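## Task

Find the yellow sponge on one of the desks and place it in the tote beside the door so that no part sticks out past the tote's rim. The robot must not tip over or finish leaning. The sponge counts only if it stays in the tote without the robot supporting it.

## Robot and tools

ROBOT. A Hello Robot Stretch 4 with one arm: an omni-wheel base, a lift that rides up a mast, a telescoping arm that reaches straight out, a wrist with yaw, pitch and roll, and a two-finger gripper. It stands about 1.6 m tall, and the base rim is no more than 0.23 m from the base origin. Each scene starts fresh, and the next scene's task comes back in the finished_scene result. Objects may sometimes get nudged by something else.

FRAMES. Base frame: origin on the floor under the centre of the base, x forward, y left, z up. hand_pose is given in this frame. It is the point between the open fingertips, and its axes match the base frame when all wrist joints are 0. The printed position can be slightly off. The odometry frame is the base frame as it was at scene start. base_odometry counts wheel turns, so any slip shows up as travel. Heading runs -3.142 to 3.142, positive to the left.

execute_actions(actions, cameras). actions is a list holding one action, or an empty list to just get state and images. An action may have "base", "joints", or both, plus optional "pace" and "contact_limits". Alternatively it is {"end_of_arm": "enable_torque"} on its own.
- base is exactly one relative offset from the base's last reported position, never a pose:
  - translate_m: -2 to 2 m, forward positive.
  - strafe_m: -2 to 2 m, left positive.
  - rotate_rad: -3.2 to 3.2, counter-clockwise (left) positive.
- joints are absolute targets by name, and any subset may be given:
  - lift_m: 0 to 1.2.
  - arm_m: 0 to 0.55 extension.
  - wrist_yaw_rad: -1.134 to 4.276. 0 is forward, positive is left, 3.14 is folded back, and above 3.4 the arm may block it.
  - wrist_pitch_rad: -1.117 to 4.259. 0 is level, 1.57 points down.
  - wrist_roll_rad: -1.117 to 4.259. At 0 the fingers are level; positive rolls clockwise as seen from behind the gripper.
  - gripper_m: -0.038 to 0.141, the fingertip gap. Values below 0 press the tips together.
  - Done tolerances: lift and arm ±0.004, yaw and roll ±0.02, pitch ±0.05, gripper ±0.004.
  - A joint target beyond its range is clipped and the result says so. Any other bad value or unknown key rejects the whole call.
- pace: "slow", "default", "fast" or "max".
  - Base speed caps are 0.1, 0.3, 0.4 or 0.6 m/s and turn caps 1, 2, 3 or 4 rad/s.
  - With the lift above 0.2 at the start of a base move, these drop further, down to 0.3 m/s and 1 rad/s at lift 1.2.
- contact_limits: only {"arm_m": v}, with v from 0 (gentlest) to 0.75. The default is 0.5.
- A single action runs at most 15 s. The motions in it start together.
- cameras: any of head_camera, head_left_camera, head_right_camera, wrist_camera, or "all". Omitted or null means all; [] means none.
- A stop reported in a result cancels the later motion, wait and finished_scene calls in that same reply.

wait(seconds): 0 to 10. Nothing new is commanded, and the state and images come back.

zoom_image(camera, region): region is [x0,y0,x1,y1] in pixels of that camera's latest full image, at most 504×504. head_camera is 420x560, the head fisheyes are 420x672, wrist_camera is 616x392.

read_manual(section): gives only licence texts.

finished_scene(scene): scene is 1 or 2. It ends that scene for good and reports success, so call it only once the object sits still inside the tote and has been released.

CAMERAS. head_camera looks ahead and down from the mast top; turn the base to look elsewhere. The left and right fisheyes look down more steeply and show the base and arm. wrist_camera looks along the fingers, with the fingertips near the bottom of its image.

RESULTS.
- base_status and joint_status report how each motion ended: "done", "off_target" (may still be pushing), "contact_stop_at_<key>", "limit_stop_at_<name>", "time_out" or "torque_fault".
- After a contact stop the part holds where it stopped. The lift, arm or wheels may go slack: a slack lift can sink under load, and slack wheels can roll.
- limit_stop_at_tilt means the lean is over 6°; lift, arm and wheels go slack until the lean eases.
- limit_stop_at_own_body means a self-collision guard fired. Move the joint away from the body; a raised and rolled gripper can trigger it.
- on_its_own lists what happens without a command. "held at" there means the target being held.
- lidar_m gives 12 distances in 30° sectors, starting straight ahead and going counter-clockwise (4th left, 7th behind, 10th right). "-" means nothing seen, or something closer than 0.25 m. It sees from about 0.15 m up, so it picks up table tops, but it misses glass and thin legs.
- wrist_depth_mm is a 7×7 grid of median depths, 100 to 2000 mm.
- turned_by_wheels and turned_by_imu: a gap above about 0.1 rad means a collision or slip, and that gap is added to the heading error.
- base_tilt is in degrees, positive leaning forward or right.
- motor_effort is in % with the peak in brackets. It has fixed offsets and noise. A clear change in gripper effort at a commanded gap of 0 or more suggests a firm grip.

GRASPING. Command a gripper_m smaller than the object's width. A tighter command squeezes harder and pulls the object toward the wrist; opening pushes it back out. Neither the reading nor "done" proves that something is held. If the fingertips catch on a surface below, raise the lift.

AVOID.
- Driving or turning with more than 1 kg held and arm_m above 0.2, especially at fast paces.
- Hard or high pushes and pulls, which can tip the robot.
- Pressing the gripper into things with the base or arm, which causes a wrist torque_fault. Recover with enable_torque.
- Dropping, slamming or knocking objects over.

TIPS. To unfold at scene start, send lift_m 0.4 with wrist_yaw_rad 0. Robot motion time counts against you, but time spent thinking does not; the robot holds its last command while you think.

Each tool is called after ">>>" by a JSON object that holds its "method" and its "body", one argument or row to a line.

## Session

>>> {"method": "execute_actions", "body": {
  "actions": []
}}

Scene clock: 0.00 s.
base_odometry: x=+0.000 y=+0.000 heading=+0.000 (m, m, rad; odometry frame)
turned_by_wheels: +0.000 (rad since the last result)
turned_by_imu: +0.000 (rad since the last result)
base_tilt: forward=+0.4 right=-0.2 (deg)
lidar_m: 0.78 0.81 1.17 1.14 1.85 0.95 0.89 0.96 1.40 1.65 1.09 0.81
base_status: not commanded
joint_positions: lift_m=+0.223 arm_m=-0.002 wrist_yaw_rad=+3.082 wrist_pitch_rad=-0.004 wrist_roll_rad=-0.009 gripper_m=+0.057
joint_status: not commanded
motor_effort: lift_m=+19 arm_m=+0 wrist_yaw_rad=-1 wrist_pitch_rad=-5 wrist_roll_rad=+0 gripper_m=-2 wheel_0=+0 wheel_1=+1 wheel_2=+0 (%)
hand_pose: x=-0.1134 y=+0.1044 z=+0.4018 quat_wxyz=(+0.030, +0.002, -0.004, +1.000) (m; base frame)
wrist_depth_mm: - 137 991 1025 1060 1060 - / - 138 1008 1025 1060 1078 - / 108 139 1025 1042 1060 1078 - / 131 154 1008 1025 1078 1098 - / 991 991 1025 1025 1078 1098 - / 960 991 193 1025 198 1138 1336 / 960 917 1008 122 946 931 946
pictures: head_camera, head_left_camera, head_right_camera, wrist_camera
Images, in order (width x height): head_camera 420x560, head_left_camera 420x672, head_right_camera 420x672, wrist_camera 616x392.

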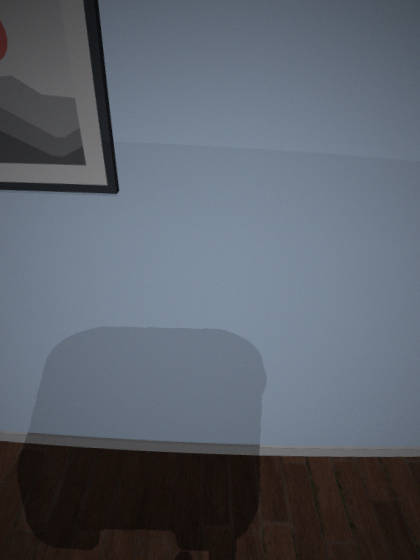

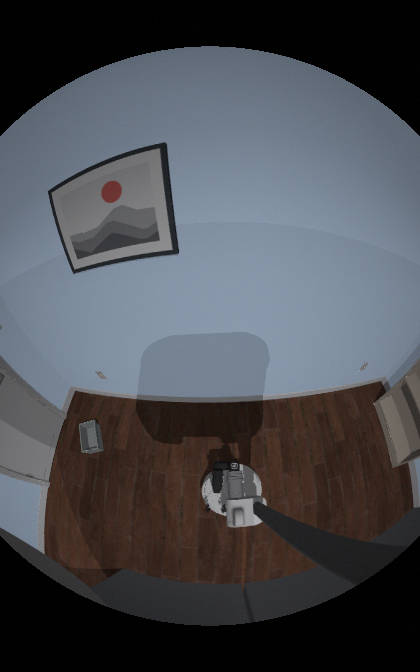

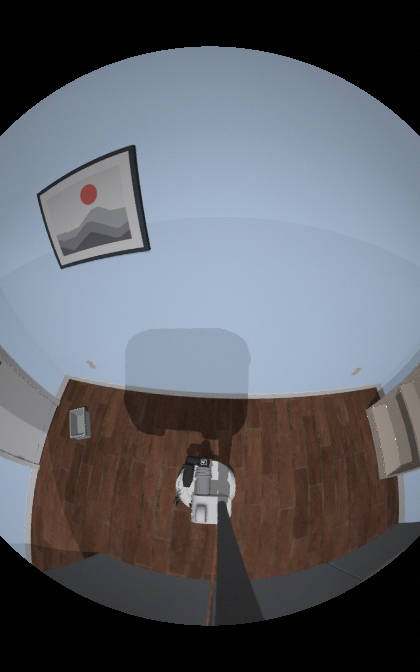

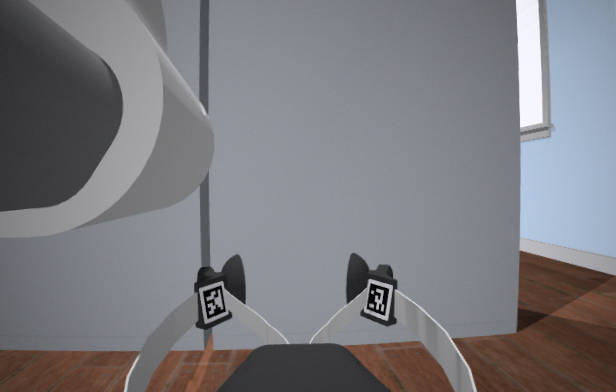

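>>> {"method": "execute_actions", "body": {
  "actions": [
    {"base": {"rotate_rad": 2.0}, "joints": {"lift_m": 0.195}, "pace": "max"}
  ],
  "cameras": ["head_camera", "head_left_camera"]
}}

Scene clock: 10.53 s.
base_odometry: x=+0.000 y=+0.000 heading=+2.001 (m, m, rad; odometry frame)
turned_by_wheels: +2.001 (rad since the last result)
turned_by_imu: +2.036 (rad since the last result)
base_tilt: forward=+0.3 right=-0.4 (deg)
lidar_m: 1.78 0.99 0.92 0.94 1.26 1.65 1.21 0.83 0.76 0.81 1.05 1.14
base_status: done
joint_positions: lift_m=+0.195 arm_m=-0.002 wrist_yaw_rad=+3.082 wrist_pitch_rad=-0.004 wrist_roll_rad=-0.009 gripper_m=+0.057
joint_status: all done
motor_effort: lift_m=+18(18) arm_m=+0(0) wrist_yaw_rad=+0(1) wrist_pitch_rad=-4(7) wrist_roll_rad=+0(0) gripper_m=-3(5) wheel_0=+2(10) wheel_1=+2(10) wheel_2=+3(10) (%)
hand_pose: x=-0.1134 y=+0.1044 z=+0.3743 quat_wxyz=(+0.030, +0.002, -0.004, +1.000) (m; base frame)
wrist_depth_mm: - 138 1661 - 1921 1756 1661 / - 138 1618 - 1808 1808 1661 / 109 138 1576 - 1863 1708 1708 / 131 155 1618 - 1863 1756 1708 / 917 1138 1499 - 1808 1808 1708 / 917 1098 194 1308 198 1281 1182 / 854 866 931 122 878 866 891
pictures: head_camera, head_left_camera
Images, in order (width x height): head_camera 420x560, head_left_camera 420x672.

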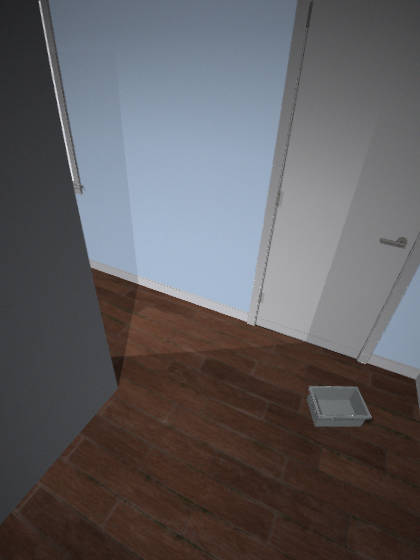

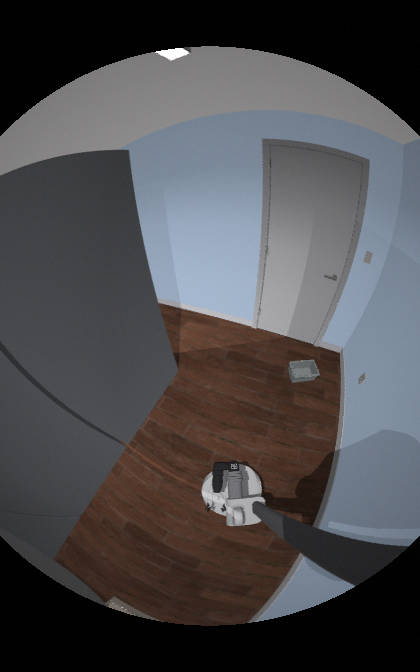

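>>> {"method": "execute_actions", "body": {
  "actions": [
    {"base": {"translate_m": 1.4}, "pace": "max"}
  ],
  "cameras": []
}}

>>> {"method": "execute_actions", "body": {
  "actions": [
    {"base": {"rotate_rad": 1.12}, "pace": "max"}
  ]
}}

Scene clock: 18.73 s.
base_odometry: x=-0.584 y=+1.273 heading=+2.000 (m, m, rad; odometry frame)
turned_by_wheels: +0.000 (rad since the last result)
turned_by_imu: +0.004 (rad since the last result)
base_tilt: forward=+0.4 right=-0.3 (deg)
lidar_m: 0.54 0.72 1.62 0.65 0.52 0.98 2.16 1.49 0.81 0.80 0.52 0.51
base_status: done
joint_positions: lift_m=+0.195 arm_m=-0.002 wrist_yaw_rad=+3.082 wrist_pitch_rad=-0.004 wrist_roll_rad=-0.009 gripper_m=+0.057
joint_status: not commanded
motor_effort: lift_m=+18(18) arm_m=+0(0) wrist_yaw_rad=+0(0) wrist_pitch_rad=-5(9) wrist_roll_rad=-1(1) gripper_m=-4(4) wheel_0=-1(6) wheel_1=-1(6) wheel_2=+0(15) (%)
hand_pose: x=-0.1134 y=+0.1044 z=+0.3743 quat_wxyz=(+0.030, +0.002, -0.004, +1.000) (m; base frame)
wrist_depth_mm: - 137 - - - 1576 559 / - 138 - - - 1537 574 / 109 138 - - - 1618 580 / 131 155 - - - 1661 591 / 1537 1808 - - - 1618 580 / 1255 1281 193 1308 199 1160 569 / 866 866 960 122 891 831 559
pictures: none
No camera images: the call's "cameras" was empty. Leave "cameras" out to get every camera's image.

Scene clock: 20.07 s.
base_odometry: x=-0.584 y=+1.273 heading=+3.121 (m, m, rad; odometry frame)
turned_by_wheels: +1.120 (rad since the last result)
turned_by_imu: +1.140 (rad since the last result)
base_tilt: forward=+0.2 right=-0.3 (deg)
lidar_m: 2.14 0.59 0.51 1.26 1.99 1.47 0.85 0.72 0.54 0.52 0.55 0.76
base_status: done
joint_positions: lift_m=+0.195 arm_m=-0.002 wrist_yaw_rad=+3.082 wrist_pitch_rad=-0.004 wrist_roll_rad=-0.009 gripper_m=+0.057
joint_status: not commanded
motor_effort: lift_m=+18(18) arm_m=+0(0) wrist_yaw_rad=+0(0) wrist_pitch_rad=-4(6) wrist_roll_rad=+0(1) gripper_m=-2(4) wheel_0=+1(9) wheel_1=+1(7) wheel_2=+1(11) (%)
hand_pose: x=-0.1134 y=+0.1044 z=+0.3743 quat_wxyz=(+0.030, +0.002, -0.004, +1.000) (m; base frame)
wrist_depth_mm: - 137 1537 1499 1499 1618 1576 / - 138 1430 1499 1576 1537 1576 / 108 138 1499 1537 1537 1576 1618 / 131 154 1464 1499 1537 1661 1618 / 991 1499 1499 1499 1576 1537 1661 / 991 1281 193 1308 198 1281 1229 / 878 878 878 122 878 866 904
pictures: head_camera, head_left_camera, head_right_camera, wrist_camera
Images, in order (width x height): head_camera 420x560, head_left_camera 420x672, head_right_camera 420x672, wrist_camera 616x392.

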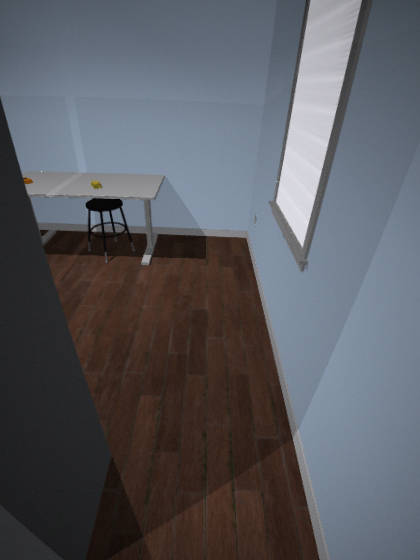

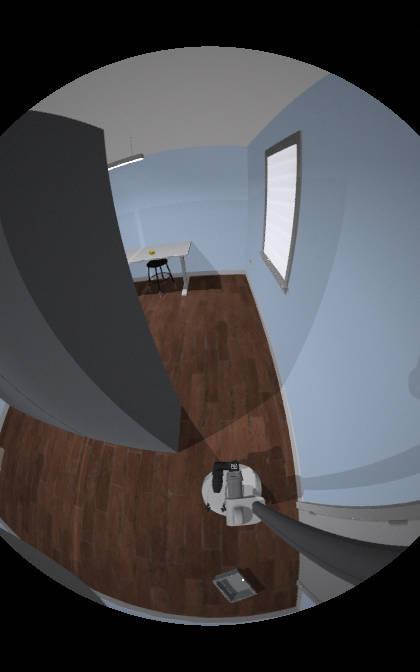

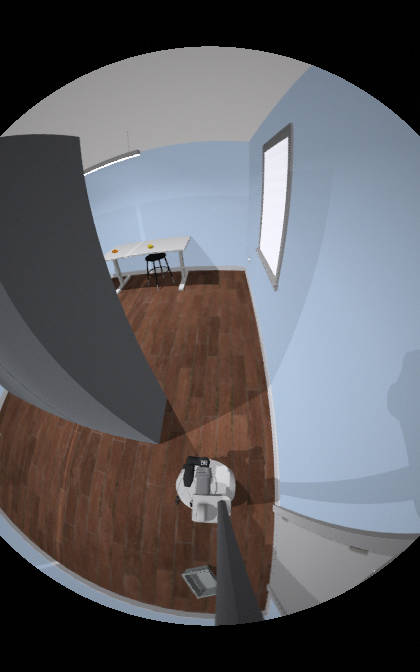

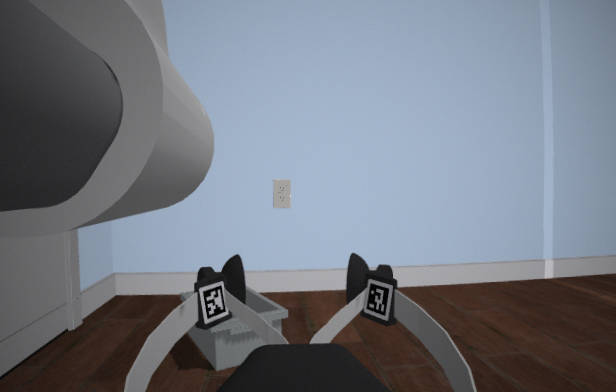

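>>> {"method": "zoom_image", "body": {
  "camera": "head_camera",
  "region": [10, 150, 190, 280]
}}

Region (10, 150, 190, 280) of head_camera's 420x560 image, scaled by 2.800, with more detail than that image has.

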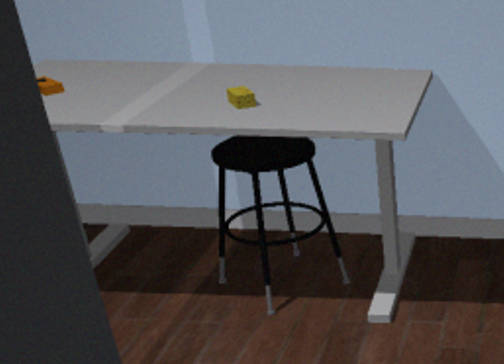

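>>> {"method": "execute_actions", "body": {
  "actions": [
    {"base": {"translate_m": 2.0}, "joints": {"lift_m": 0.4}, "pace": "max"}
  ]
}}

Scene clock: 38.97 s.
base_odometry: x=-2.583 y=+1.314 heading=+3.120 (m, m, rad; odometry frame)
turned_by_wheels: +0.000 (rad since the last result)
turned_by_imu: +0.006 (rad since the last result)
base_tilt: forward=+0.4 right=-0.3 (deg)
lidar_m: 1.32 0.69 0.81 2.39 1.72 1.29 1.72 0.77 0.54 0.50 0.57 0.82
base_status: done
joint_positions: lift_m=+0.400 arm_m=-0.002 wrist_yaw_rad=+3.082 wrist_pitch_rad=-0.004 wrist_roll_rad=-0.009 gripper_m=+0.057
joint_status: all done
motor_effort: lift_m=+19(22) arm_m=+0(0) wrist_yaw_rad=+0(0) wrist_pitch_rad=-6(7) wrist_roll_rad=-1(0) gripper_m=-4(3) wheel_0=-2(7) wheel_1=-2(9) wheel_2=+1(13) (%)
hand_pose: x=-0.1134 y=+0.1044 z=+0.5793 quat_wxyz=(+0.030, +0.002, -0.004, +1.000) (m; base frame)
wrist_depth_mm: - 138 - - 1808 1756 1464 / - 138 - - 1808 1708 1499 / 109 138 - - 1808 1921 1537 / 131 155 - - 1808 1756 1464 / 1098 1708 - - 1863 1808 1499 / 1118 1576 193 1756 198 1661 1464 / 1078 1229 1397 122 1281 1255 1308
pictures: head_camera, head_left_camera, head_right_camera, wrist_camera
Images, in order (width x height): head_camera 420x560, head_left_camera 420x672, head_right_camera 420x672, wrist_camera 616x392.

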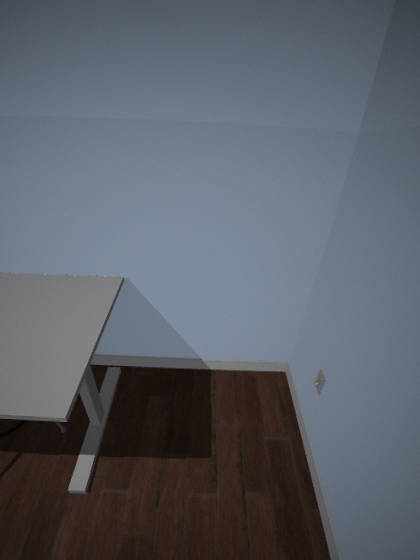

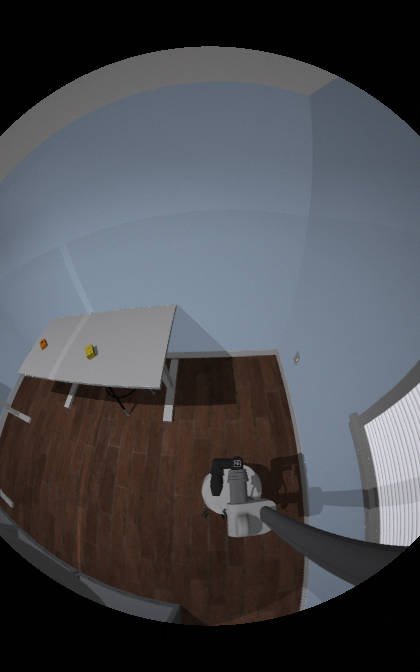

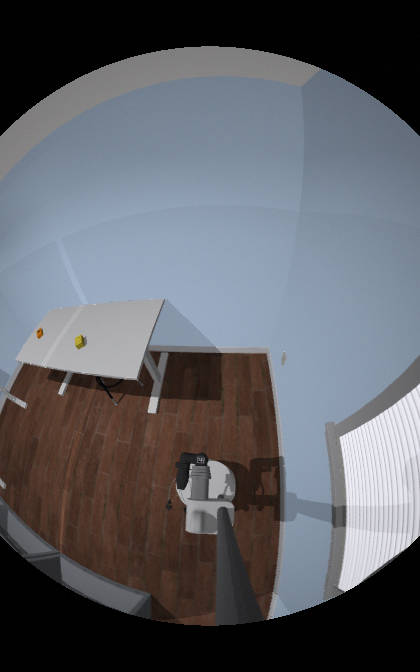

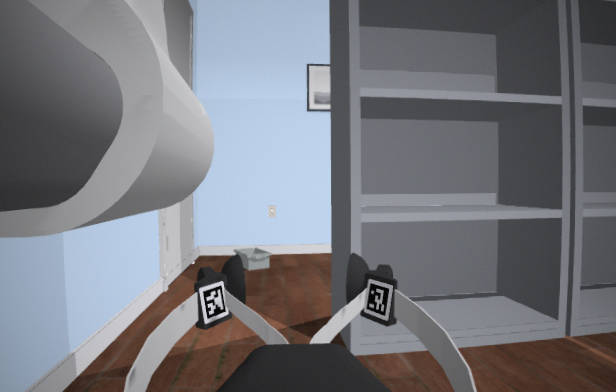

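>>> {"method": "execute_actions", "body": {
  "actions": [
    {"base": {"strafe_m": 1.07}, "joints": {"lift_m": 0.95, "wrist_yaw_rad": 0, "wrist_pitch_rad": 1.57, "gripper_m": 0.12, "arm_m": 0.25}, "pace": "max"}
  ]
}}

Scene clock: 60.50 s.
base_odometry: x=-2.606 y=+0.244 heading=+3.120 (m, m, rad; odometry frame)
turned_by_wheels: +0.000 (rad since the last result)
turned_by_imu: -0.003 (rad since the last result)
base_tilt: forward=+0.4 right=-0.4 (deg)
lidar_m: 0.55 0.55 0.83 1.31 1.38 1.26 1.20 1.27 1.67 1.59 0.78 0.56
base_status: done
joint_positions: lift_m=+0.950 arm_m=+0.249 wrist_yaw_rad=+0.000 wrist_pitch_rad=+1.570 wrist_roll_rad=-0.009 gripper_m=+0.120
joint_status: all done
motor_effort: lift_m=+20(21) arm_m=+7(8) wrist_yaw_rad=-2(9) wrist_pitch_rad=+1(3) wrist_roll_rad=+0(1) gripper_m=+0(6) wheel_0=+0(15) wheel_1=-2(13) wheel_2=+0(0) (%)
hand_pose: x=+0.4199 y=-0.0874 z=+0.8396 quat_wxyz=(+0.707, -0.003, +0.707, +0.003) (m; base frame)
wrist_depth_mm: 329 330 334 336 340 343 347 / 329 329 338 343 343 349 351 / 1025 1025 1042 1042 1060 1078 1078 / 1025 1042 1025 1060 1042 1060 1060 / 1042 1025 1025 1060 1060 1060 1078 / 1042 1025 842 904 224 1078 1118 / 1025 1042 842 121 1078 1078 1098
pictures: head_camera, head_left_camera, head_right_camera, wrist_camera
Images, in order (width x height): head_camera 420x560, head_left_camera 420x672, head_right_camera 420x672, wrist_camera 616x392.

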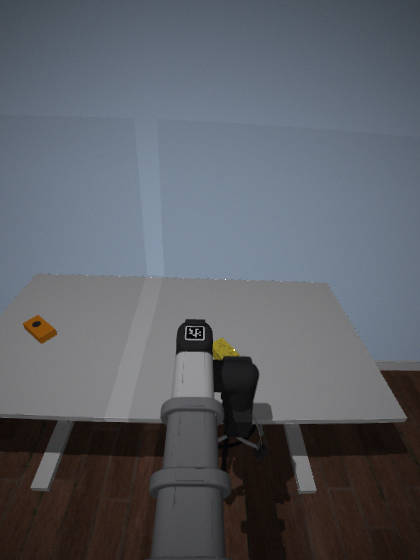

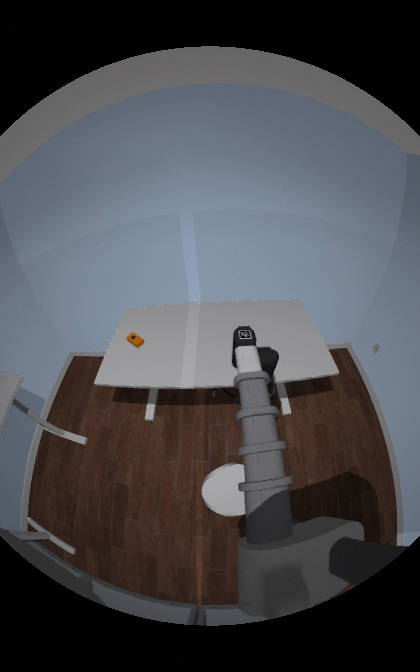

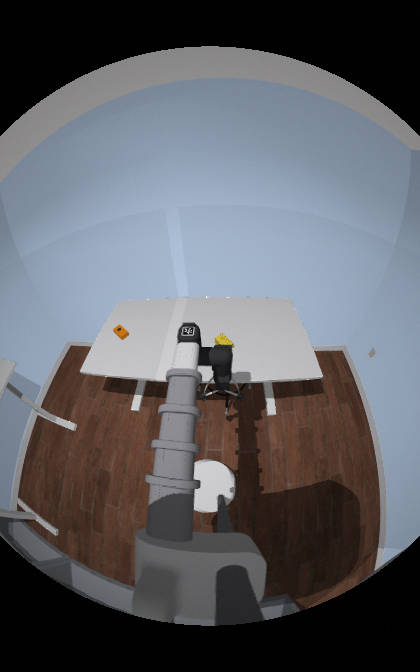

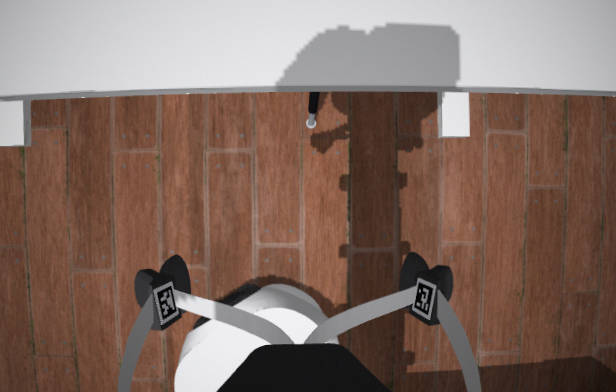

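>>> {"method": "execute_actions", "body": {
  "actions": [
    {"base": {"translate_m": 0.2}, "joints": {"arm_m": 0.34}, "pace": "max"}
  ],
  "cameras": ["wrist_camera", "head_right_camera"]
}}

Scene clock: 65.50 s.
base_odometry: x=-2.806 y=+0.249 heading=+3.120 (m, m, rad; odometry frame)
turned_by_wheels: +0.000 (rad since the last result)
turned_by_imu: +0.001 (rad since the last result)
base_tilt: forward=+0.3 right=-0.3 (deg)
lidar_m: 0.33 0.39 0.54 1.31 1.39 1.45 1.39 1.48 1.67 1.62 0.53 0.35
base_status: done
joint_positions: lift_m=+0.950 arm_m=+0.339 wrist_yaw_rad=+0.000 wrist_pitch_rad=+1.570 wrist_roll_rad=-0.009 gripper_m=+0.120
joint_status: all done
motor_effort: lift_m=+20(20) arm_m=+7(8) wrist_yaw_rad=-1(1) wrist_pitch_rad=-1(2) wrist_roll_rad=-1(1) gripper_m=-1(2) wheel_0=+1(7) wheel_1=+0(3) wheel_2=+1(9) (%)
hand_pose: x=+0.5099 y=-0.0874 z=+0.8396 quat_wxyz=(+0.707, -0.003, +0.707, +0.003) (m; base frame)
wrist_depth_mm: 327 330 334 336 340 345 345 / 329 332 336 294 342 345 351 / 332 336 338 297 342 345 351 / 334 336 338 342 345 349 351 / 336 336 342 345 349 353 355 / 336 338 342 347 224 355 357 / 342 345 345 121 353 357 357
pictures: head_right_camera, wrist_camera
Images, in order (width x height): head_right_camera 420x672, wrist_camera 616x392.

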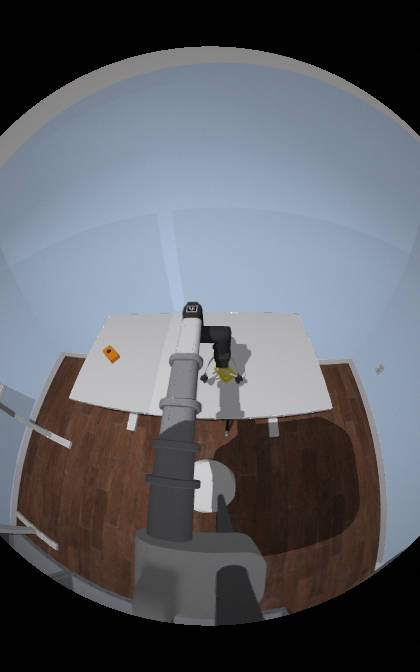

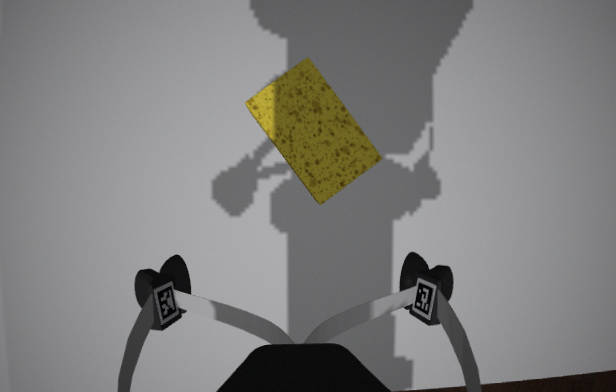

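>>> {"method": "execute_actions", "body": {
  "actions": [
    {"base": {"strafe_m": -0.014}, "joints": {"arm_m": 0.434, "wrist_roll_rad": -0.615, "gripper_m": 0.11, "lift_m": 0.925}, "pace": "fast"}
  ],
  "cameras": ["wrist_camera"]
}}

Scene clock: 73.67 s.
base_odometry: x=-2.806 y=+0.263 heading=+3.121 (m, m, rad; odometry frame)
turned_by_wheels: +0.000 (rad since the last result)
turned_by_imu: +0.000 (rad since the last result)
base_tilt: forward=+0.4 right=-0.2 (deg)
lidar_m: 0.33 0.37 0.53 1.30 1.40 1.45 1.41 1.50 1.66 1.60 0.51 0.37
base_status: done
joint_positions: lift_m=+0.925 arm_m=+0.433 wrist_yaw_rad=+0.000 wrist_pitch_rad=+1.570 wrist_roll_rad=-0.615 gripper_m=+0.110
joint_status: all done
motor_effort: lift_m=+17(18) arm_m=+7(7) wrist_yaw_rad=-1(0) wrist_pitch_rad=+1(2) wrist_roll_rad=-1(7) gripper_m=-1(3) wheel_0=+2(8) wheel_1=-1(9) wheel_2=+0(2) (%)
hand_pose: x=+0.6039 y=-0.0874 z=+0.8149 quat_wxyz=(+0.674, -0.214, +0.674, +0.214) (m; base frame)
wrist_depth_mm: 304 309 309 314 317 319 320 / 309 309 312 315 319 322 324 / 309 310 312 317 322 322 325 / 310 312 317 276 320 325 325 / 312 314 319 277 324 327 329 / 315 315 317 277 203 327 330 / 317 320 322 120 327 327 332
pictures: wrist_camera
Images, in order (width x height): wrist_camera 616x392.

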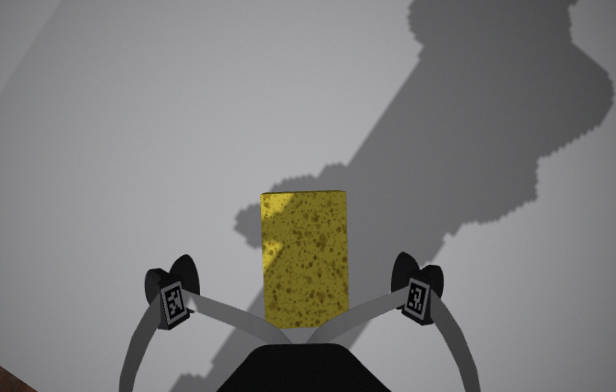

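>>> {"method": "execute_actions", "body": {
  "actions": [
    {"base": {"strafe_m": -0.007}, "joints": {"lift_m": 0.857, "arm_m": 0.438, "gripper_m": 0.095}}
  ],
  "cameras": ["wrist_camera"]
}}

Scene clock: 78.37 s.
base_odometry: x=-2.806 y=+0.270 heading=+3.121 (m, m, rad; odometry frame)
turned_by_wheels: +0.000 (rad since the last result)
turned_by_imu: +0.000 (rad since the last result)
base_tilt: forward=+0.3 right=-0.5 (deg)
lidar_m: 0.35 0.38 0.54 1.32 1.42 1.46 1.42 1.48 1.65 1.57 0.51 0.36
base_status: done
joint_positions: lift_m=+0.857 arm_m=+0.437 wrist_yaw_rad=+0.000 wrist_pitch_rad=+1.570 wrist_roll_rad=-0.615 gripper_m=+0.095
joint_status: all done
motor_effort: lift_m=+16(17) arm_m=+7(8) wrist_yaw_rad=+0(0) wrist_pitch_rad=+0(1) wrist_roll_rad=-1(2) gripper_m=-3(2) wheel_0=-2(8) wheel_1=+2(10) wheel_2=+0(2) (%)
hand_pose: x=+0.6079 y=-0.0874 z=+0.7469 quat_wxyz=(+0.674, -0.214, +0.674, +0.214) (m; base frame)
wrist_depth_mm: 240 242 245 247 249 251 252 / 242 243 247 247 250 253 255 / 244 245 247 248 252 253 256 / 246 246 247 207 252 256 258 / 245 248 249 207 255 258 259 / 249 249 206 208 202 258 259 / 248 250 253 123 255 260 262
pictures: wrist_camera
Images, in order (width x height): wrist_camera 616x392.

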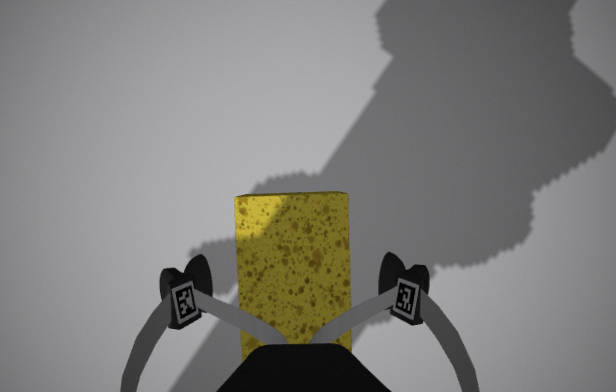

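The sponge is centred between the fingers, so I'll close the gripper.

>>> {"method": "execute_actions", "body": {
  "actions": [
    {"joints": {"gripper_m": 0.02}}
  ],
  "cameras": ["wrist_camera"]
}}

Scene clock: 80.93 s.
base_odometry: x=-2.806 y=+0.270 heading=+3.121 (m, m, rad; odometry frame)
turned_by_wheels: +0.000 (rad since the last result)
turned_by_imu: +0.000 (rad since the last result)
base_tilt: forward=+0.4 right=-0.2 (deg)
lidar_m: 0.34 0.37 0.50 1.33 1.40 1.47 1.41 1.50 1.64 1.58 0.53 0.37
base_status: not commanded
joint_positions: lift_m=+0.857 arm_m=+0.437 wrist_yaw_rad=+0.000 wrist_pitch_rad=+1.570 wrist_roll_rad=-0.615 gripper_m=+0.021
joint_status: all done
motor_effort: lift_m=+16(16) arm_m=+7(7) wrist_yaw_rad=+0(1) wrist_pitch_rad=+1(0) wrist_roll_rad=-1(2) gripper_m=-24(25) wheel_0=-2(2) wheel_1=+2(2) wheel_2=+0(0) (%)
hand_pose: x=+0.6079 y=-0.0874 z=+0.7469 quat_wxyz=(+0.674, -0.214, +0.674, +0.214) (m; base frame)
wrist_depth_mm: 242 242 244 247 250 251 254 / 241 243 248 247 250 253 253 / 243 245 248 250 252 253 256 / 244 248 248 196 253 255 257 / 245 248 250 196 255 255 258 / 247 249 191 197 190 259 259 / 247 251 253 123 257 259 262
pictures: wrist_camera
Images, in order (width x height): wrist_camera 616x392.

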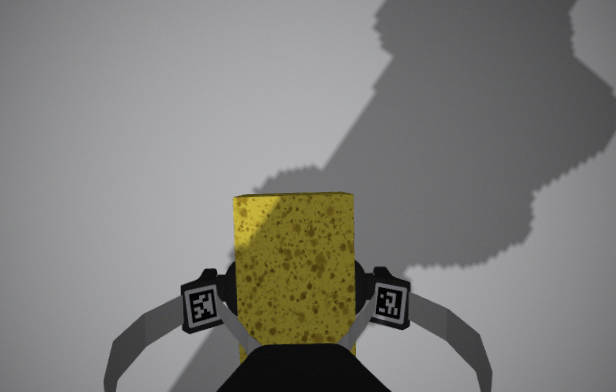

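>>> {"method": "execute_actions", "body": {
  "actions": [
    {"base": {"translate_m": -0.6}, "joints": {"lift_m": 0.9, "arm_m": 0.0}, "pace": "max"}
  ],
  "cameras": ["wrist_camera"]
}}

>>> {"method": "execute_actions", "body": {
  "actions": [
    {"base": {"strafe_m": -1.14}, "joints": {"lift_m": 0.42, "wrist_roll_rad": 0.0}, "pace": "max"}
  ],
  "cameras": ["wrist_camera"]
}}

>>> {"method": "execute_actions", "body": {
  "actions": [
    {"base": {"rotate_rad": 3.065}, "pace": "max"}
  ]
}}

Scene clock: 99.27 s.
base_odometry: x=-2.206 y=+0.257 heading=+3.120 (m, m, rad; odometry frame)
turned_by_wheels: +0.000 (rad since the last result)
turned_by_imu: -0.002 (rad since the last result)
base_tilt: forward=+0.3 right=-0.3 (deg)
lidar_m: 0.93 1.00 1.38 1.33 1.13 0.83 0.80 0.85 1.69 1.59 1.66 0.99
base_status: done
joint_positions: lift_m=+0.900 arm_m=+0.001 wrist_yaw_rad=+0.000 wrist_pitch_rad=+1.570 wrist_roll_rad=-0.615 gripper_m=+0.021
joint_status: all done
motor_effort: lift_m=+20(24) arm_m=-7(10) wrist_yaw_rad=+0(1) wrist_pitch_rad=-2(1) wrist_roll_rad=-1(2) gripper_m=-25(24) wheel_0=-2(9) wheel_1=+0(5) wheel_2=-1(10) (%)
hand_pose: x=+0.1723 y=-0.0874 z=+0.7896 quat_wxyz=(+0.674, -0.214, +0.674, +0.214) (m; base frame)
wrist_depth_mm: 946 960 991 991 1008 1008 1025 / 976 991 976 976 1008 991 1025 / 960 991 1008 991 991 1008 1008 / 976 976 778 195 1008 1025 1042 / 991 778 788 196 1008 1025 1042 / 991 991 191 197 189 1042 1025 / 976 991 569 123 1025 1042 1025
pictures: wrist_camera
Images, in order (width x height): wrist_camera 616x392.

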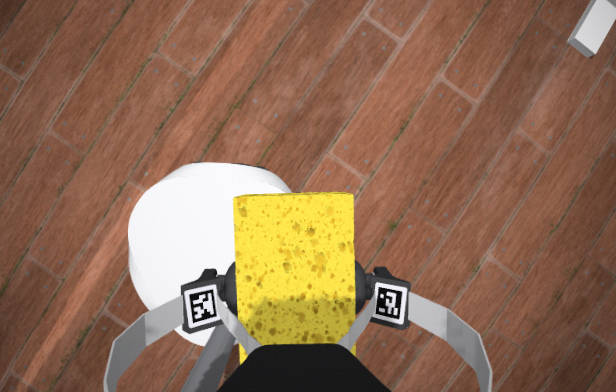

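Scene clock: 103.60 s.
base_odometry: x=-2.182 y=+1.397 heading=+3.120 (m, m, rad; odometry frame)
turned_by_wheels: +0.000 (rad since the last result)
turned_by_imu: +0.001 (rad since the last result)
base_tilt: forward=+0.3 right=-0.3 (deg)
lidar_m: 1.71 1.06 1.38 2.49 1.18 0.96 1.78 0.67 0.46 0.41 0.46 0.61
base_status: done
joint_positions: lift_m=+0.420 arm_m=+0.001 wrist_yaw_rad=+0.000 wrist_pitch_rad=+1.570 wrist_roll_rad=+0.000 gripper_m=+0.021
joint_status: all done
motor_effort: lift_m=+18(18) arm_m=-7(7) wrist_yaw_rad=+0(0) wrist_pitch_rad=+0(0) wrist_roll_rad=+1(5) gripper_m=-23(24) wheel_0=-2(9) wheel_1=+1(11) wheel_2=+0(1) (%)
hand_pose: x=+0.1723 y=-0.0874 z=+0.3098 quat_wxyz=(+0.707, +0.000, +0.707, +0.000) (m; base frame)
wrist_depth_mm: 508 512 517 521 530 539 525 / 512 517 517 521 530 535 530 / 517 521 521 525 539 544 539 / 517 517 525 195 535 544 535 / 525 324 320 196 539 544 535 / 320 320 191 196 190 549 539 / 317 320 322 122 345 549 535
pictures: wrist_camera
Images, in order (width x height): wrist_camera 616x392.

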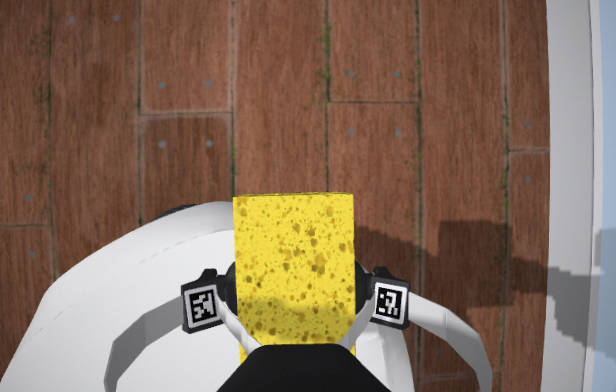

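Scene clock: 105.83 s.
base_odometry: x=-2.182 y=+1.397 heading=-0.098 (m, m, rad; odometry frame)
turned_by_wheels: +3.065 (rad since the last result)
turned_by_imu: +3.120 (rad since the last result)
base_tilt: forward=+0.4 right=-0.3 (deg)
lidar_m: 2.25 0.74 0.46 0.42 0.45 0.59 1.60 1.09 1.27 2.47 1.27 0.97
base_status: done
joint_positions: lift_m=+0.420 arm_m=+0.001 wrist_yaw_rad=+0.000 wrist_pitch_rad=+1.570 wrist_roll_rad=+0.000 gripper_m=+0.021
joint_status: not commanded
motor_effort: lift_m=+19(19) arm_m=-7(7) wrist_yaw_rad=-2(1) wrist_pitch_rad=-1(2) wrist_roll_rad=+0(1) gripper_m=-23(23) wheel_0=-1(10) wheel_1=+0(5) wheel_2=+1(9) (%)
hand_pose: x=+0.1724 y=-0.0874 z=+0.3097 quat_wxyz=(+0.707, +0.000, +0.707, +0.000) (m; base frame)
wrist_depth_mm: 512 517 521 521 530 530 539 / 517 512 521 530 535 535 544 / 517 517 525 535 539 535 544 / 517 517 525 195 535 539 554 / 525 325 319 196 535 544 549 / 322 317 191 197 190 549 559 / 317 319 322 123 345 554 559
pictures: head_camera, head_left_camera, head_right_camera, wrist_camera
Images, in order (width x height): head_camera 420x560, head_left_camera 420x672, head_right_camera 420x672, wrist_camera 616x392.

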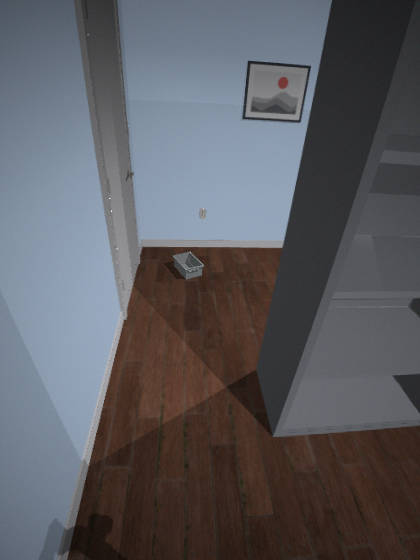

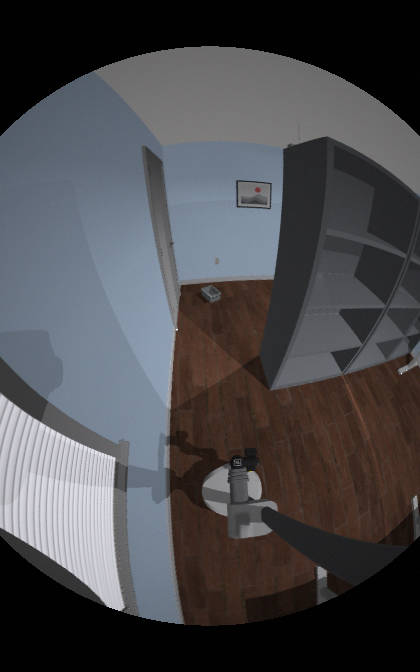

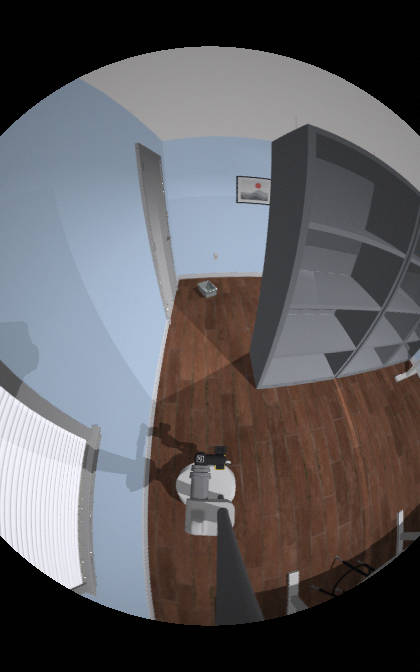

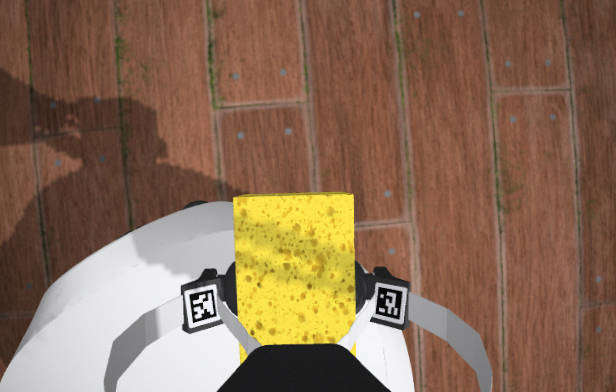

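>>> {"method": "zoom_image", "body": {
  "camera": "head_camera",
  "region": [140, 225, 240, 300]
}}

Region (140, 225, 240, 300) of head_camera's 420x560 image, scaled by 5.040, with more detail than that image has; it fills the top 378 rows of this view, and the rest is white.

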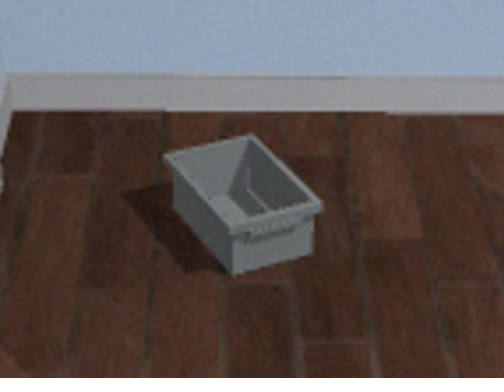

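>>> {"method": "execute_actions", "body": {
  "actions": [
    {"base": {"rotate_rad": 0.06}, "pace": "max"}
  ],
  "cameras": []
}}

>>> {"method": "execute_actions", "body": {
  "actions": [
    {"base": {"translate_m": 1.9}, "joints": {"arm_m": 0.4, "wrist_roll_rad": 1.12}, "pace": "max"}
  ]
}}

Scene clock: 132.87 s.
base_odometry: x=-2.181 y=+1.397 heading=-0.038 (m, m, rad; odometry frame)
turned_by_wheels: +0.060 (rad since the last result)
turned_by_imu: +0.061 (rad since the last result)
base_tilt: forward=+0.4 right=-0.4 (deg)
lidar_m: 1.83 0.66 0.44 0.42 0.46 0.63 1.72 1.07 1.37 2.49 1.19 0.97
base_status: done
joint_positions: lift_m=+0.420 arm_m=+0.001 wrist_yaw_rad=+0.000 wrist_pitch_rad=+1.570 wrist_roll_rad=+0.000 gripper_m=+0.021
joint_status: not commanded
motor_effort: lift_m=+19(19) arm_m=-7(7) wrist_yaw_rad=-1(1) wrist_pitch_rad=-1(0) wrist_roll_rad=+1(1) gripper_m=-23(23) wheel_0=-1(3) wheel_1=+0(5) wheel_2=+3(7) (%)
hand_pose: x=+0.1724 y=-0.0874 z=+0.3097 quat_wxyz=(+0.707, +0.000, +0.707, +0.000) (m; base frame)
wrist_depth_mm: 504 512 517 525 525 535 539 / 512 512 525 525 530 535 549 / 512 525 525 525 535 539 549 / 517 521 525 196 535 549 554 / 517 325 320 196 539 544 549 / 322 319 191 197 190 554 559 / 319 320 320 123 343 549 564
pictures: none
No camera images: the call's "cameras" was empty. Leave "cameras" out to get every camera's image.

Scene clock: 138.00 s.
base_odometry: x=-0.283 y=+1.326 heading=-0.038 (m, m, rad; odometry frame)
turned_by_wheels: +0.000 (rad since the last result)
turned_by_imu: +0.005 (rad since the last result)
base_tilt: forward=+0.3 right=-0.2 (deg)
lidar_m: 0.50 0.62 0.47 0.41 0.47 0.64 1.85 0.78 0.86 2.51 1.55 0.53
base_status: done
joint_positions: lift_m=+0.420 arm_m=+0.399 wrist_yaw_rad=+0.000 wrist_pitch_rad=+1.570 wrist_roll_rad=+1.120 gripper_m=+0.021
joint_status: all done
motor_effort: lift_m=+19(19) arm_m=+7(7) wrist_yaw_rad=-1(1) wrist_pitch_rad=+1(1) wrist_roll_rad=+1(5) gripper_m=-24(24) wheel_0=-1(10) wheel_1=-1(6) wheel_2=+1(13) (%)
hand_pose: x=+0.5699 y=-0.0874 z=+0.3097 quat_wxyz=(+0.599, +0.376, +0.599, -0.375) (m; base frame)
wrist_depth_mm: 504 512 521 517 530 535 544 / 512 517 521 521 530 535 544 / 508 508 521 525 539 544 549 / 512 480 525 196 539 539 549 / 517 480 517 195 544 549 554 / 521 436 191 196 190 554 554 / 521 517 530 123 549 535 466
pictures: head_camera, head_left_camera, head_right_camera, wrist_camera
Images, in order (width x height): head_camera 420x560, head_left_camera 420x672, head_right_camera 420x672, wrist_camera 616x392.

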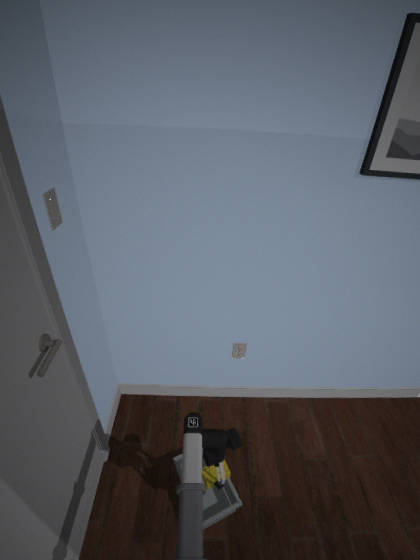

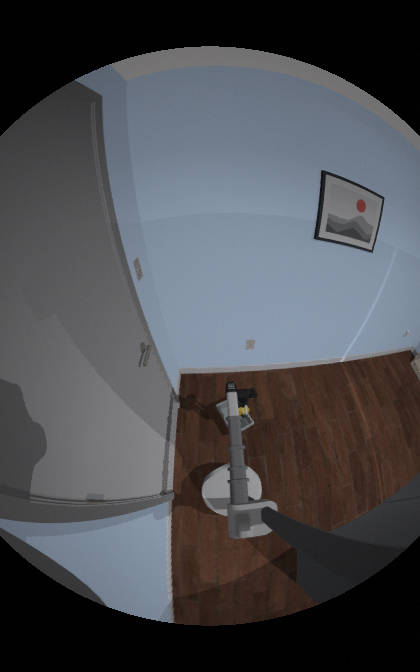

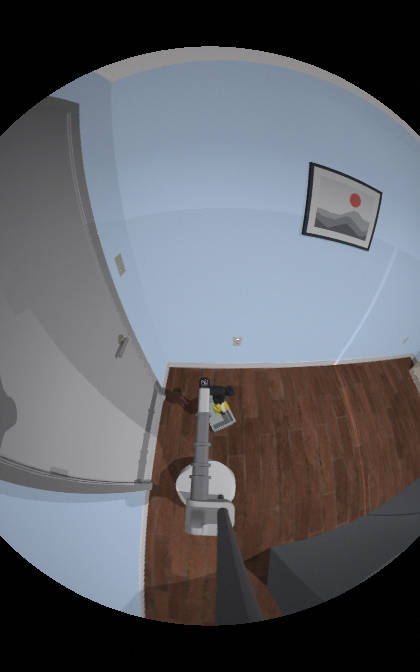

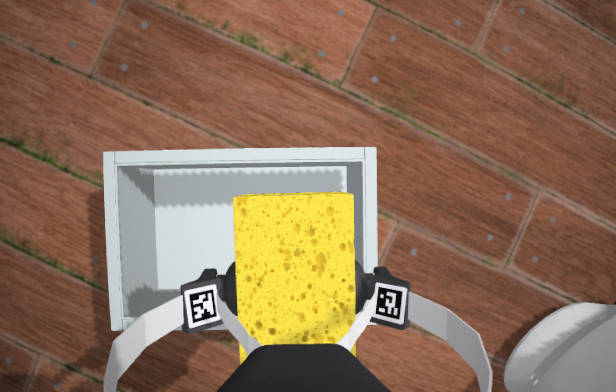

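>>> {"method": "execute_actions", "body": {
  "actions": [
    {"base": {"strafe_m": 0.038}, "joints": {"arm_m": 0.446, "lift_m": 0.27}, "pace": "fast"}
  ],
  "cameras": ["wrist_camera"]
}}

Scene clock: 145.33 s.
base_odometry: x=-0.281 y=+1.364 heading=-0.037 (m, m, rad; odometry frame)
turned_by_wheels: +0.000 (rad since the last result)
turned_by_imu: +0.000 (rad since the last result)
base_tilt: forward=+0.4 right=-0.3 (deg)
lidar_m: 0.49 0.56 0.42 0.38 0.43 0.61 1.71 0.79 0.88 2.46 1.57 0.55
base_status: done
joint_positions: lift_m=+0.270 arm_m=+0.445 wrist_yaw_rad=+0.000 wrist_pitch_rad=+1.570 wrist_roll_rad=+1.120 gripper_m=+0.021
joint_status: all done
motor_effort: lift_m=+17(21) arm_m=+7(9) wrist_yaw_rad=-1(1) wrist_pitch_rad=+1(1) wrist_roll_rad=+0(0) gripper_m=-24(24) wheel_0=+2(12) wheel_1=+0(11) wheel_2=+0(2) (%)
hand_pose: x=+0.6158 y=-0.0874 z=+0.1599 quat_wxyz=(+0.599, +0.376, +0.599, -0.375) (m; base frame)
wrist_depth_mm: 362 368 373 379 384 387 392 / 366 370 373 379 384 387 394 / 364 262 320 332 343 283 394 / 366 303 375 196 382 306 394 / 373 301 373 196 387 309 397 / 373 259 191 198 190 285 402 / 377 263 270 123 279 287 404
pictures: wrist_camera
Images, in order (width x height): wrist_camera 616x392.

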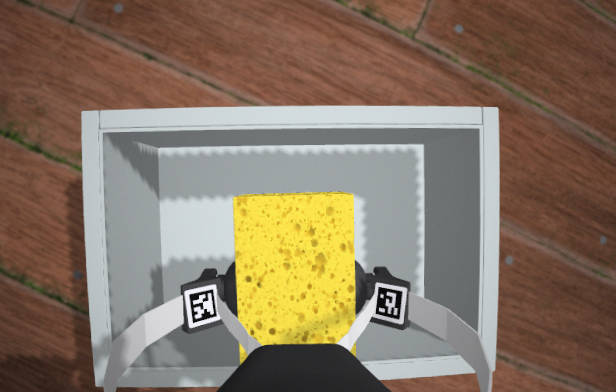

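>>> {"method": "execute_actions", "body": {
  "actions": [
    {"joints": {"lift_m": 0.142}}
  ],
  "cameras": ["wrist_camera"]
}}

Scene clock: 149.07 s.
base_odometry: x=-0.281 y=+1.364 heading=-0.037 (m, m, rad; odometry frame)
turned_by_wheels: +0.000 (rad since the last result)
turned_by_imu: +0.000 (rad since the last result)
base_tilt: forward=+0.3 right=-0.3 (deg)
lidar_m: 0.70 0.56 0.40 0.38 0.42 0.61 1.75 0.80 0.86 2.48 1.58 0.52
base_status: not commanded
joint_positions: lift_m=+0.142 arm_m=+0.445 wrist_yaw_rad=+0.000 wrist_pitch_rad=+1.570 wrist_roll_rad=+1.120 gripper_m=+0.021
joint_status: all done
motor_effort: lift_m=+16(17) arm_m=+7(7) wrist_yaw_rad=+0(0) wrist_pitch_rad=+1(1) wrist_roll_rad=+0(1) gripper_m=-25(25) wheel_0=+2(1) wheel_1=+0(0) wheel_2=+0(0) (%)
hand_pose: x=+0.6158 y=-0.0874 z=+0.0319 quat_wxyz=(+0.599, +0.376, +0.599, -0.375) (m; base frame)
wrist_depth_mm: 243 245 191 193 196 258 260 / 131 136 141 144 145 145 143 / 198 245 250 253 256 248 195 / 201 248 250 195 255 257 197 / 199 248 251 196 257 259 197 / 196 250 192 196 190 249 196 / 194 250 252 123 259 232 -
pictures: wrist_camera
Images, in order (width x height): wrist_camera 616x392.

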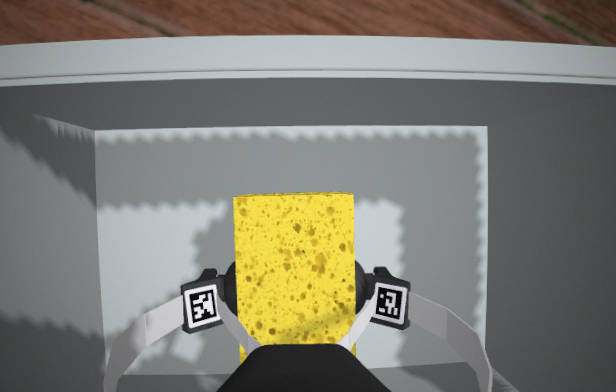

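>>> {"method": "execute_actions", "body": {
  "actions": [
    {"joints": {"lift_m": 0.138, "gripper_m": 0.085}}
  ],
  "cameras": ["wrist_camera"]
}}

>>> {"method": "execute_actions", "body": {
  "actions": [
    {"joints": {"lift_m": 0.27}, "pace": "max"}
  ],
  "cameras": ["wrist_camera", "head_camera"]
}}

Scene clock: 153.13 s.
base_odometry: x=-0.281 y=+1.364 heading=-0.037 (m, m, rad; odometry frame)
turned_by_wheels: +0.000 (rad since the last result)
turned_by_imu: +0.000 (rad since the last result)
base_tilt: forward=+0.4 right=-0.1 (deg)
lidar_m: 0.65 0.57 0.40 0.36 0.43 0.62 1.74 0.80 0.87 2.49 1.55 0.54
base_status: not commanded
joint_positions: lift_m=+0.138 arm_m=+0.445 wrist_yaw_rad=+0.000 wrist_pitch_rad=+1.570 wrist_roll_rad=+1.120 gripper_m=+0.085
joint_status: all done
motor_effort: lift_m=+17(16) arm_m=+7(7) wrist_yaw_rad=+0(0) wrist_pitch_rad=+1(0) wrist_roll_rad=+0(0) gripper_m=-2(24) wheel_0=+2(2) wheel_1=+0(0) wheel_2=+0(0) (%)
hand_pose: x=+0.6159 y=-0.0874 z=+0.0279 quat_wxyz=(+0.599, +0.376, +0.599, -0.375) (m; base frame)
wrist_depth_mm: 183 185 187 190 191 195 256 / 131 136 141 144 145 145 153 / 198 242 244 248 252 248 196 / 201 244 245 206 253 254 198 / 199 245 246 206 254 255 198 / 197 244 204 206 201 256 197 / 193 244 247 122 256 233 -
pictures: wrist_camera
Images, in order (width x height): wrist_camera 616x392.

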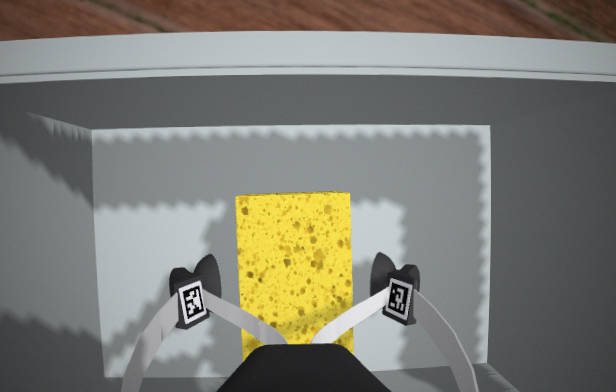

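Scene clock: 154.13 s.
base_odometry: x=-0.281 y=+1.364 heading=-0.037 (m, m, rad; odometry frame)
turned_by_wheels: +0.000 (rad since the last result)
turned_by_imu: +0.000 (rad since the last result)
base_tilt: forward=+0.4 right=-0.4 (deg)
lidar_m: 0.49 0.56 0.41 0.36 0.42 0.61 1.72 0.80 0.86 2.44 1.55 0.52
base_status: not commanded
joint_positions: lift_m=+0.270 arm_m=+0.445 wrist_yaw_rad=+0.000 wrist_pitch_rad=+1.570 wrist_roll_rad=+1.120 gripper_m=+0.085
joint_status: all done
motor_effort: lift_m=+19(25) arm_m=+7(7) wrist_yaw_rad=+0(0) wrist_pitch_rad=+0(2) wrist_roll_rad=+0(1) gripper_m=-3(3) wheel_0=+2(1) wheel_1=+0(0) wheel_2=+0(0) (%)
hand_pose: x=+0.6159 y=-0.0874 z=+0.1597 quat_wxyz=(+0.599, +0.376, +0.599, -0.375) (m; base frame)
wrist_depth_mm: 366 368 377 377 382 387 392 / 366 373 375 377 382 389 394 / 366 263 320 336 342 282 397 / 373 304 373 375 384 307 397 / 373 301 377 340 384 307 399 / 375 273 213 340 200 309 402 / 370 263 287 122 281 276 404
pictures: head_camera, wrist_camera
Images, in order (width x height): head_camera 420x560, wrist_camera 616x392.

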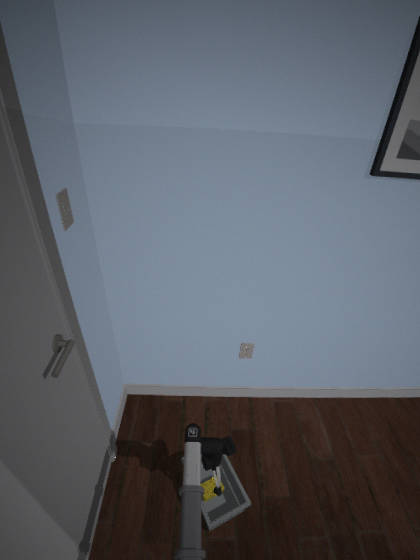

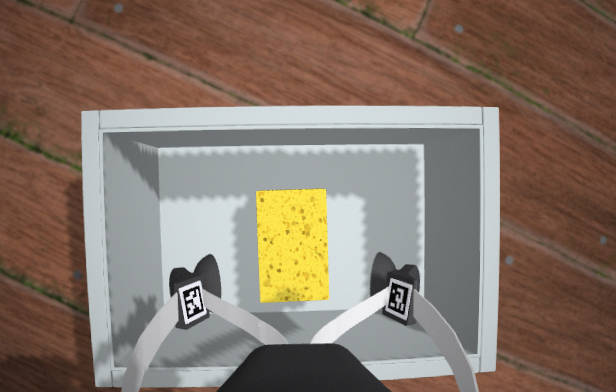

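The sponge is lying flat inside the tote and the gripper is clear of the rim, so I'm ending scene 2.

>>> {"method": "finished_scene", "body": {
  "scene": 2
}}

The scene is finished: the task was done.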